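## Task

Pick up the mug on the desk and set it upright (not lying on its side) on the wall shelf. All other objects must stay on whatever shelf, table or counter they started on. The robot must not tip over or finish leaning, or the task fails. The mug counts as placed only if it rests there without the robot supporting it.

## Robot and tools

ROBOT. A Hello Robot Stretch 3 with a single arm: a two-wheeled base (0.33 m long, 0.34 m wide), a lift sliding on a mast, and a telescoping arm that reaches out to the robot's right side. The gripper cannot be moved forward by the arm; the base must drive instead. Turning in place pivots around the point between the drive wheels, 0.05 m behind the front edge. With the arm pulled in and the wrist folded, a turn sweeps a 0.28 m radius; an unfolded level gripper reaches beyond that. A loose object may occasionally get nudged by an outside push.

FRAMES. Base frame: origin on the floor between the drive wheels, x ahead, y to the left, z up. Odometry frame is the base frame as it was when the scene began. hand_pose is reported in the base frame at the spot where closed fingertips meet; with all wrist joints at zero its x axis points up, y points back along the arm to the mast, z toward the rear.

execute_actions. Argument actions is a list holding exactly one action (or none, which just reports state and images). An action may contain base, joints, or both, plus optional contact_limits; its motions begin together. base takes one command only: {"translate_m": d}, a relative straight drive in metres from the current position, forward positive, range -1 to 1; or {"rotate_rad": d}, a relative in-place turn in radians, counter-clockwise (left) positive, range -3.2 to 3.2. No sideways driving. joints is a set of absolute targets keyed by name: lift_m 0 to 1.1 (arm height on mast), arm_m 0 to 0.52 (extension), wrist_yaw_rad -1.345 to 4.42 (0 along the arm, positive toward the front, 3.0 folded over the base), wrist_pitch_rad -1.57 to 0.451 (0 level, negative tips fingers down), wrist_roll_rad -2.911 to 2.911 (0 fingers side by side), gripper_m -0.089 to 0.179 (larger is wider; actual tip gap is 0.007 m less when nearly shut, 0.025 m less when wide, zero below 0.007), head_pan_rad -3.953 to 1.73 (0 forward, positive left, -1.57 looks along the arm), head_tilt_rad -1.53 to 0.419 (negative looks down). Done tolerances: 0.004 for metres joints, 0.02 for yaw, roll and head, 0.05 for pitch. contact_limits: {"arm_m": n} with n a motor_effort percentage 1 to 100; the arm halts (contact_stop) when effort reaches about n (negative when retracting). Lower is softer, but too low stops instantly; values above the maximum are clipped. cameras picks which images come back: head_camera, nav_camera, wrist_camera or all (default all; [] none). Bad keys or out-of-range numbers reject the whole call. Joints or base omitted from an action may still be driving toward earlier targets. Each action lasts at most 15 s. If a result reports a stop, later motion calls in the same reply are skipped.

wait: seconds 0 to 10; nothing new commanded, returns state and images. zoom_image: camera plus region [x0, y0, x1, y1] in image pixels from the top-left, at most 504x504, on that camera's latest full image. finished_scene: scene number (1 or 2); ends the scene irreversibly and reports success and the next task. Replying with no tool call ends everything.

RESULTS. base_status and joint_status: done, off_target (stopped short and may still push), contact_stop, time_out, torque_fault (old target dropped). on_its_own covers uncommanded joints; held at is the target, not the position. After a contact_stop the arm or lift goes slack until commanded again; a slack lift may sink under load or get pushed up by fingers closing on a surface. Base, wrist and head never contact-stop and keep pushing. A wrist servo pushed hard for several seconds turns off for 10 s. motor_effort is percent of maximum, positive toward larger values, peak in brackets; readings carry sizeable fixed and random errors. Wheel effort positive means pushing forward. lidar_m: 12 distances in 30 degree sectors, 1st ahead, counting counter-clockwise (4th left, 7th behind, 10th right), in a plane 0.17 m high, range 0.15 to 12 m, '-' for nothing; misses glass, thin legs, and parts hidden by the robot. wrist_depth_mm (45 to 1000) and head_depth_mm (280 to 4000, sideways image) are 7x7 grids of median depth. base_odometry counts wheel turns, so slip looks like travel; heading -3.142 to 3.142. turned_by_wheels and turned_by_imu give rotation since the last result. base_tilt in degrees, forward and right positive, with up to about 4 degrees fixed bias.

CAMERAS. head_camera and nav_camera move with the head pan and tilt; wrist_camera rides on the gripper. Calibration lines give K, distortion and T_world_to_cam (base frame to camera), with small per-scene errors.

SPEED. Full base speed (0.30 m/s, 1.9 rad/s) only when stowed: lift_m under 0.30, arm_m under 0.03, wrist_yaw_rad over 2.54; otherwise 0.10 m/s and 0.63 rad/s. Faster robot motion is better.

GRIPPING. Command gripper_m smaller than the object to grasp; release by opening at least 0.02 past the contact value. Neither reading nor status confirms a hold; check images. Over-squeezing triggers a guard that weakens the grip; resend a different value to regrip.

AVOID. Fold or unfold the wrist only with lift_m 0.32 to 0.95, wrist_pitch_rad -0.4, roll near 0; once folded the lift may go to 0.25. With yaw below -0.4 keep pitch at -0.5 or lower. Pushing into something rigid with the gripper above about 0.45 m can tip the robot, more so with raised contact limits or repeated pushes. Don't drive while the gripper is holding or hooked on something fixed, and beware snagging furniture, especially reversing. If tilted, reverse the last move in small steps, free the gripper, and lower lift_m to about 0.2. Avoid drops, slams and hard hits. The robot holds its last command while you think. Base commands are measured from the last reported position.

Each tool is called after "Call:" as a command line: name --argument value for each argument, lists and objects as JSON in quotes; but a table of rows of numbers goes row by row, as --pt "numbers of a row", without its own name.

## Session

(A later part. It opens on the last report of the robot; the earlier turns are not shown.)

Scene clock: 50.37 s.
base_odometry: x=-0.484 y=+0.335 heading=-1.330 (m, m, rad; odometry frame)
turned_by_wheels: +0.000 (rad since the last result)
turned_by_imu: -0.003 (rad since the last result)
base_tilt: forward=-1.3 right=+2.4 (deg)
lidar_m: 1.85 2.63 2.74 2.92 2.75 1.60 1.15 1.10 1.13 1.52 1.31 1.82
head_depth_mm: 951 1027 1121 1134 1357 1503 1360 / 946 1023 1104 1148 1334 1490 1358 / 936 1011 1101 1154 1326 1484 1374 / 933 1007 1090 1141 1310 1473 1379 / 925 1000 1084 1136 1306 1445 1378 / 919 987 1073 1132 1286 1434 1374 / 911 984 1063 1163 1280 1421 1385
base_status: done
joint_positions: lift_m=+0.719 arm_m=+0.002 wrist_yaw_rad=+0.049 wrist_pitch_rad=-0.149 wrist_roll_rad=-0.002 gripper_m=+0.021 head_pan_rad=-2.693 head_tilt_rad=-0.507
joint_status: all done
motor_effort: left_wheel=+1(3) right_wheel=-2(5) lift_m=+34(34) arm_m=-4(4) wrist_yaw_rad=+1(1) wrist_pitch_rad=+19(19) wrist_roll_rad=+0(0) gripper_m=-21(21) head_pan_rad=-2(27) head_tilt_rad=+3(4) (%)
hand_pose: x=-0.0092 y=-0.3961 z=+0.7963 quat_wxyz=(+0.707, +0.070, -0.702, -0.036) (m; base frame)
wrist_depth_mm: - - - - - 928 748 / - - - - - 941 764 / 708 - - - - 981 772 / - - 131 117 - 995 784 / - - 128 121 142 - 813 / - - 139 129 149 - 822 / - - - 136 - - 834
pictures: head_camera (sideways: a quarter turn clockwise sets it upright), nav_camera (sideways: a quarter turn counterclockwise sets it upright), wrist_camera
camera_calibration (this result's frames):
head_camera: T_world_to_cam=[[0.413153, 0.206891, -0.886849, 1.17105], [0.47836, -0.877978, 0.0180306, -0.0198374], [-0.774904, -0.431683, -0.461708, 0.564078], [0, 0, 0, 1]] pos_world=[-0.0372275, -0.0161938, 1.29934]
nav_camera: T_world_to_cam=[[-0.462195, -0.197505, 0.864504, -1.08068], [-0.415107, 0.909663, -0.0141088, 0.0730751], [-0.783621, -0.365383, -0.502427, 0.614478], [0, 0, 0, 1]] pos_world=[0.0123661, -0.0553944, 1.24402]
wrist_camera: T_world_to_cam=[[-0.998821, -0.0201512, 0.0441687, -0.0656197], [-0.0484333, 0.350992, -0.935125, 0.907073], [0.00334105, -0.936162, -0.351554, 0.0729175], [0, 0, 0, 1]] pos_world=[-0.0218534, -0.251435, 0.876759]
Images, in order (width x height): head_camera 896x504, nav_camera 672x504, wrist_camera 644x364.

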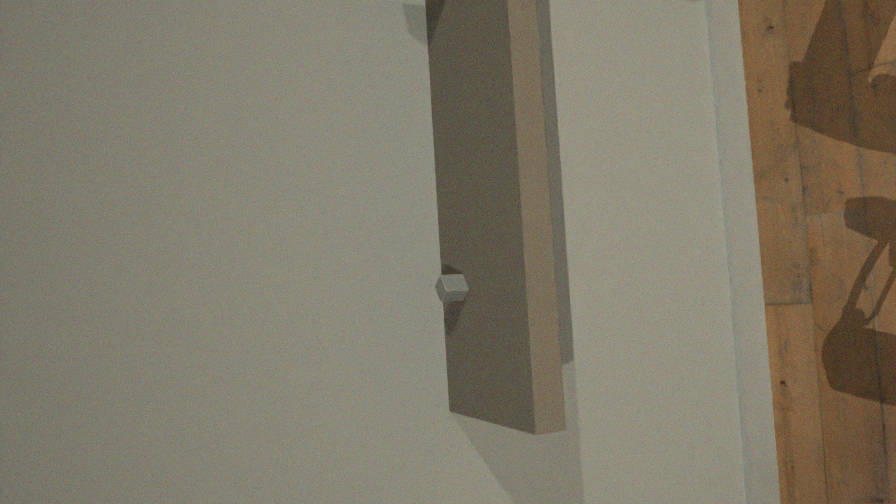

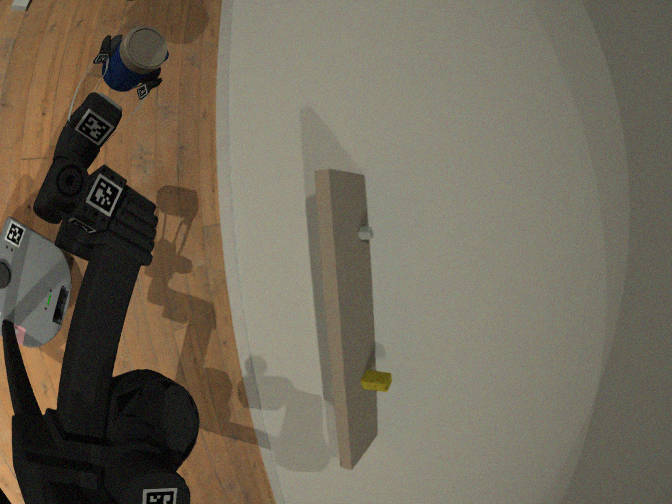

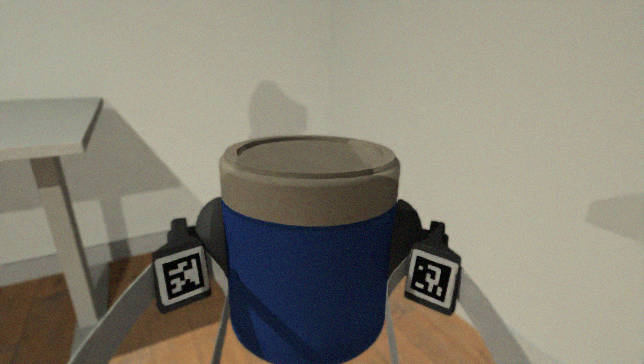

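Call:
execute_actions --actions '[{"base":{"translate_m":-0.2},"joints":{"lift_m":0.78,"arm_m":0.2}}]' --cameras '[]'

Call:
execute_actions --actions '[{"base":{"rotate_rad":-1.1},"joints":{"head_pan_rad":-1.6,"wrist_pitch_rad":-0.08}}]' --cameras '[]'

Call:
execute_actions --actions '[{"joints":{"arm_m":0.42}}]'

Scene clock: 63.37 s.
base_odometry: x=-0.532 y=+0.529 heading=-1.330 (m, m, rad; odometry frame)
turned_by_wheels: +0.000 (rad since the last result)
turned_by_imu: +0.000 (rad since the last result)
base_tilt: forward=-1.4 right=+2.3 (deg)
lidar_m: 2.04 2.79 2.91 2.90 2.61 1.35 0.97 0.93 0.95 1.28 1.43 1.93
head_depth_mm: 799 865 939 1015 877 1274 1358 / 794 857 933 1007 874 1253 1346 / 788 850 928 998 849 1239 1333 / 782 841 916 1000 850 1228 1335 / 776 836 907 992 855 1219 1317 / 770 832 899 979 858 1202 1317 / 767 825 893 975 860 1186 1310
base_status: done
joint_positions: lift_m=+0.780 arm_m=+0.200 wrist_yaw_rad=+0.050 wrist_pitch_rad=-0.150 wrist_roll_rad=-0.002 gripper_m=+0.021 head_pan_rad=-2.693 head_tilt_rad=-0.507
joint_status: all done
motor_effort: left_wheel=+2(0) right_wheel=-2(5) lift_m=+35(37) arm_m=+4(4) wrist_yaw_rad=+0(0) wrist_pitch_rad=+19(19) wrist_roll_rad=+0(0) gripper_m=-20(21) head_pan_rad=-2(3) head_tilt_rad=+3(3) (%)
hand_pose: x=-0.0091 y=-0.5942 z=+0.8561 quat_wxyz=(+0.707, +0.071, -0.702, -0.036) (m; base frame)
wrist_depth_mm: - - - - 843 658 533 / - - - - 909 674 546 / - - - - 924 688 547 / - - 132 118 860 697 563 / - - 128 122 142 730 579 / - - 139 129 149 718 592 / - - - 137 - 732 609
pictures: none
No camera images: the call's "cameras" was empty. Leave "cameras" out to get every camera's image.

Scene clock: 66.10 s.
base_odometry: x=-0.532 y=+0.529 heading=-2.430 (m, m, rad; odometry frame)
turned_by_wheels: -1.100 (rad since the last result)
turned_by_imu: -1.101 (rad since the last result)
base_tilt: forward=-1.5 right=+2.5 (deg)
lidar_m: 1.42 1.43 2.04 2.79 2.88 2.90 2.59 1.44 0.98 0.93 0.95 1.22
head_depth_mm: 798 860 937 1012 873 1249 - / 790 856 927 1000 872 - 1287 / 784 849 921 994 879 - 1307 / 775 841 909 996 671 1224 1310 / 770 831 900 990 852 1203 1315 / 763 825 890 970 857 1188 1316 / 758 814 881 959 863 1170 1297
base_status: done
joint_positions: lift_m=+0.780 arm_m=+0.200 wrist_yaw_rad=+0.050 wrist_pitch_rad=-0.139 wrist_roll_rad=-0.002 gripper_m=+0.021 head_pan_rad=-1.607 head_tilt_rad=-0.507
joint_status: wrist_pitch_rad off_target (ended at -0.139, target -0.080); the others done
motor_effort: left_wheel=+1(5) right_wheel=-2(6) lift_m=+34(35) arm_m=+3(4) wrist_yaw_rad=+0(0) wrist_pitch_rad=+23(23) wrist_roll_rad=+0(0) gripper_m=-21(21) head_pan_rad=+2(25) head_tilt_rad=+3(4) (%)
hand_pose: x=-0.0090 y=-0.5949 z=+0.8589 quat_wxyz=(+0.708, +0.067, -0.703, -0.032) (m; base frame)
wrist_depth_mm: 422 424 429 438 448 453 462 / 441 448 457 459 468 474 485 / 462 471 476 473 490 504 499 / 479 464 131 118 451 504 410 / 324 328 128 121 143 349 353 / 262 267 138 129 149 288 294 / 591 607 279 137 639 658 659
pictures: none
No camera images: the call's "cameras" was empty. Leave "cameras" out to get every camera's image.

Scene clock: 68.97 s.
base_odometry: x=-0.532 y=+0.529 heading=-2.430 (m, m, rad; odometry frame)
turned_by_wheels: +0.000 (rad since the last result)
turned_by_imu: +0.000 (rad since the last result)
base_tilt: forward=-1.3 right=+2.4 (deg)
lidar_m: 1.43 1.43 2.05 2.80 2.88 2.88 2.58 1.44 0.98 0.92 0.94 1.22
head_depth_mm: 800 863 939 1017 870 - - / 790 856 925 1004 - 1254 1339 / 784 846 917 989 - 1240 1344 / 777 837 910 965 816 1223 1328 / 768 835 900 982 853 1201 1310 / 762 823 893 969 856 1191 1310 / 756 814 883 965 861 1172 1294
base_status: not commanded
joint_positions: lift_m=+0.780 arm_m=+0.420 wrist_yaw_rad=+0.050 wrist_pitch_rad=-0.138 wrist_roll_rad=-0.002 gripper_m=+0.021 head_pan_rad=-1.607 head_tilt_rad=-0.507
joint_status: all done
motor_effort: left_wheel=+1(2) right_wheel=-2(2) lift_m=+34(34) arm_m=+4(4) wrist_yaw_rad=+0(0) wrist_pitch_rad=+22(23) wrist_roll_rad=+0(0) gripper_m=-22(22) head_pan_rad=+3(2) head_tilt_rad=+4(3) (%)
hand_pose: x=-0.0090 y=-0.8149 z=+0.8591 quat_wxyz=(+0.708, +0.067, -0.703, -0.031) (m; base frame)
wrist_depth_mm: 231 234 236 240 244 246 250 / 242 245 248 252 256 261 263 / 257 258 260 260 269 274 281 / 271 273 132 117 284 293 296 / 282 288 128 121 143 308 314 / 205 258 139 129 149 267 268 / 204 207 195 137 206 216 216
pictures: head_camera (sideways: a quarter turn clockwise sets it upright), nav_camera (sideways: a quarter turn counterclockwise sets it upright), wrist_camera
camera_calibration (this result's frames):
head_camera: T_world_to_cam=[[0.0095596, 0.461937, -0.886861, 1.17353], [0.99974, 0.0139246, 0.0180292, -0.0230161], [0.0206776, -0.886803, -0.461684, 0.559194], [0, 0, 0, 1]] pos_world=[0.000228955, -0.0458808, 1.29934]
nav_camera: T_world_to_cam=[[-0.0407247, -0.50095, 0.864518, -1.08327], [-0.998286, 0.0568063, -0.0141094, 0.0766332], [-0.0420419, -0.86361, -0.502404, 0.609924], [0, 0, 0, 1]] pos_world=[0.0580283, -0.0202807, 1.24402]
wrist_camera: T_world_to_cam=[[-0.998835, -0.0201929, 0.043837, -0.0764148], [-0.0480947, 0.340366, -0.939062, 1.10756], [0.00404176, -0.940076, -0.34094, -0.309368], [0, 0, 0, 1]] pos_world=[-0.0218075, -0.669349, 0.937945]
Images, in order (width x height): head_camera 896x504, nav_camera 672x504, wrist_camera 644x364.

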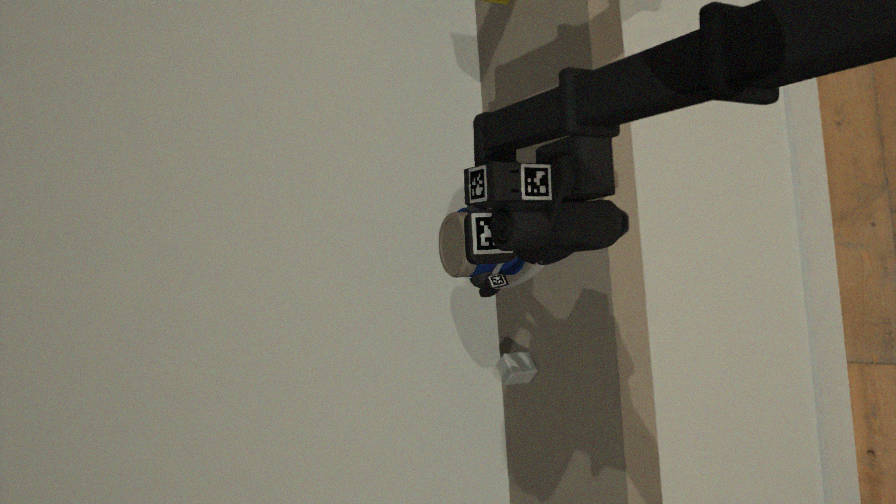

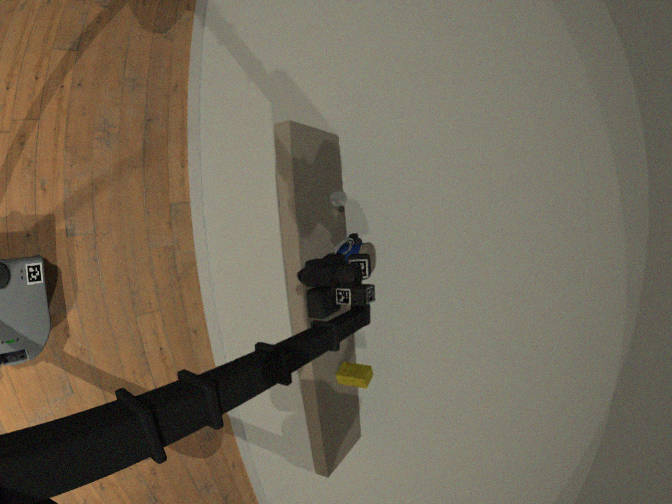

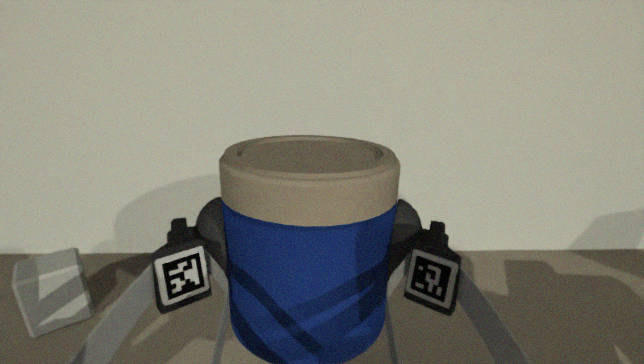

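Depth 207 vs 156 → about 4 cm down.

Call:
execute_actions --actions '[{"joints":{"lift_m":0.735}}]' --cameras '[]'

Call:
execute_actions --actions '[{"joints":{"gripper_m":0.115}}]' --cameras '[]'

Call:
execute_actions --actions '[{"joints":{"arm_m":0.3}}]' --cameras '["wrist_camera"]'

Scene clock: 71.17 s.
base_odometry: x=-0.532 y=+0.529 heading=-2.430 (m, m, rad; odometry frame)
turned_by_wheels: +0.000 (rad since the last result)
turned_by_imu: +0.000 (rad since the last result)
base_tilt: forward=-1.3 right=+2.4 (deg)
lidar_m: 1.42 1.43 2.04 2.80 2.89 2.88 2.59 1.44 0.98 0.93 0.95 1.22
head_depth_mm: 797 861 941 1015 870 1256 - / 793 855 929 1000 893 1275 1326 / 785 848 918 997 - 1252 1328 / 774 839 910 972 821 1222 1327 / 769 829 900 985 855 1207 1302 / 765 824 891 966 858 1188 1307 / 758 817 884 966 859 1173 1292
base_status: not commanded
joint_positions: lift_m=+0.735 arm_m=+0.420 wrist_yaw_rad=+0.050 wrist_pitch_rad=-0.124 wrist_roll_rad=-0.002 gripper_m=+0.021 head_pan_rad=-1.607 head_tilt_rad=-0.507
joint_status: all done
motor_effort: left_wheel=+1(1) right_wheel=-2(2) lift_m=+19(33) arm_m=+3(4) wrist_yaw_rad=+0(1) wrist_pitch_rad=+17(22) wrist_roll_rad=+0(0) gripper_m=-22(21) head_pan_rad=+2(2) head_tilt_rad=+4(4) (%)
hand_pose: x=-0.0090 y=-0.8157 z=+0.8185 quat_wxyz=(+0.708, +0.062, -0.703, -0.026) (m; base frame)
wrist_depth_mm: 231 234 237 241 245 248 252 / 241 246 249 254 254 261 264 / 255 258 261 262 270 276 279 / 268 273 131 118 281 292 295 / 194 251 128 121 142 266 269 / 191 197 139 129 149 202 204 / 156 156 149 137 154 162 163
pictures: none
No camera images: the call's "cameras" was empty. Leave "cameras" out to get every camera's image.

Scene clock: 72.60 s.
base_odometry: x=-0.532 y=+0.529 heading=-2.430 (m, m, rad; odometry frame)
turned_by_wheels: +0.000 (rad since the last result)
turned_by_imu: +0.000 (rad since the last result)
base_tilt: forward=-1.3 right=+2.2 (deg)
lidar_m: 1.43 1.44 2.05 2.79 2.88 2.88 2.59 1.43 0.98 0.93 0.94 1.22
head_depth_mm: 797 863 941 1015 870 1255 - / 791 855 927 1005 894 1276 1334 / 785 845 922 998 - 1245 1339 / 777 837 909 974 820 1229 1336 / 770 833 900 983 856 1205 1308 / 764 825 891 968 857 1190 1320 / 759 814 883 960 859 1181 1292
base_status: not commanded
joint_positions: lift_m=+0.735 arm_m=+0.420 wrist_yaw_rad=+0.050 wrist_pitch_rad=-0.106 wrist_roll_rad=-0.002 gripper_m=+0.115 head_pan_rad=-1.607 head_tilt_rad=-0.507
joint_status: all done
motor_effort: left_wheel=+2(2) right_wheel=-2(1) lift_m=+19(19) arm_m=+4(4) wrist_yaw_rad=+1(0) wrist_pitch_rad=+10(17) wrist_roll_rad=+0(0) gripper_m=+0(89) head_pan_rad=+2(2) head_tilt_rad=+3(4) (%)
hand_pose: x=-0.0089 y=-0.8166 z=+0.8229 quat_wxyz=(+0.708, +0.055, -0.704, -0.020) (m; base frame)
wrist_depth_mm: 232 234 238 242 246 249 251 / 244 246 250 254 255 263 265 / 255 260 260 262 268 274 278 / 266 270 156 124 284 288 294 / 199 278 135 122 243 281 286 / 193 - 147 130 190 211 213 / - 162 151 138 167 167 169
pictures: none
No camera images: the call's "cameras" was empty. Leave "cameras" out to get every camera's image.

Scene clock: 74.73 s.
base_odometry: x=-0.532 y=+0.529 heading=-2.430 (m, m, rad; odometry frame)
turned_by_wheels: +0.000 (rad since the last result)
turned_by_imu: +0.000 (rad since the last result)
base_tilt: forward=-1.4 right=+2.5 (deg)
lidar_m: 1.43 1.43 2.05 2.80 2.88 2.89 2.58 1.44 0.98 0.93 0.94 1.22
head_depth_mm: 798 862 938 1014 873 1261 - / 792 854 931 999 869 - 1336 / 784 848 918 1002 912 - 1332 / 779 837 909 971 880 1241 1330 / 774 832 903 988 855 1205 1306 / 765 823 892 970 860 1190 1313 / 759 817 882 958 862 1175 1304
base_status: not commanded
joint_positions: lift_m=+0.735 arm_m=+0.300 wrist_yaw_rad=+0.050 wrist_pitch_rad=-0.105 wrist_roll_rad=-0.002 gripper_m=+0.115 head_pan_rad=-1.607 head_tilt_rad=-0.507
joint_status: all done
motor_effort: left_wheel=+2(2) right_wheel=-2(2) lift_m=+19(19) arm_m=-4(4) wrist_yaw_rad=+0(0) wrist_pitch_rad=+10(10) wrist_roll_rad=+0(0) gripper_m=-1(0) head_pan_rad=+3(1) head_tilt_rad=+3(3) (%)
hand_pose: x=-0.0089 y=-0.6972 z=+0.8231 quat_wxyz=(+0.708, +0.055, -0.704, -0.020) (m; base frame)
wrist_depth_mm: 337 338 342 351 355 360 365 / 353 354 363 365 371 379 385 / 369 370 377 250 392 397 406 / 380 326 384 245 405 410 419 / 263 283 270 255 277 283 285 / 200 - 205 207 209 212 214 / - 163 164 166 167 168 171
pictures: wrist_camera
camera_calibration (this result's frames):
wrist_camera: T_world_to_cam=[[-0.998904, -0.0187953, 0.0428585, -0.0705912], [-0.0465749, 0.309809, -0.949657, 1.02113], [0.00457117, -0.950613, -0.310345, -0.243543], [0, 0, 0, 1]] pos_world=[-0.0218414, -0.549198, 0.897169]
Images, in order (width x height): wrist_camera 644x364.

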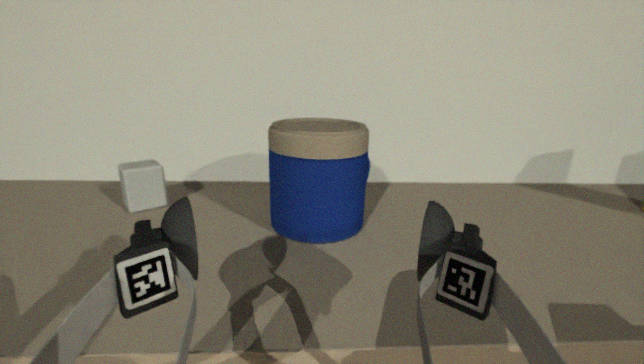

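Call:
finished_scene --scene 1

The scene is finished: the task was done.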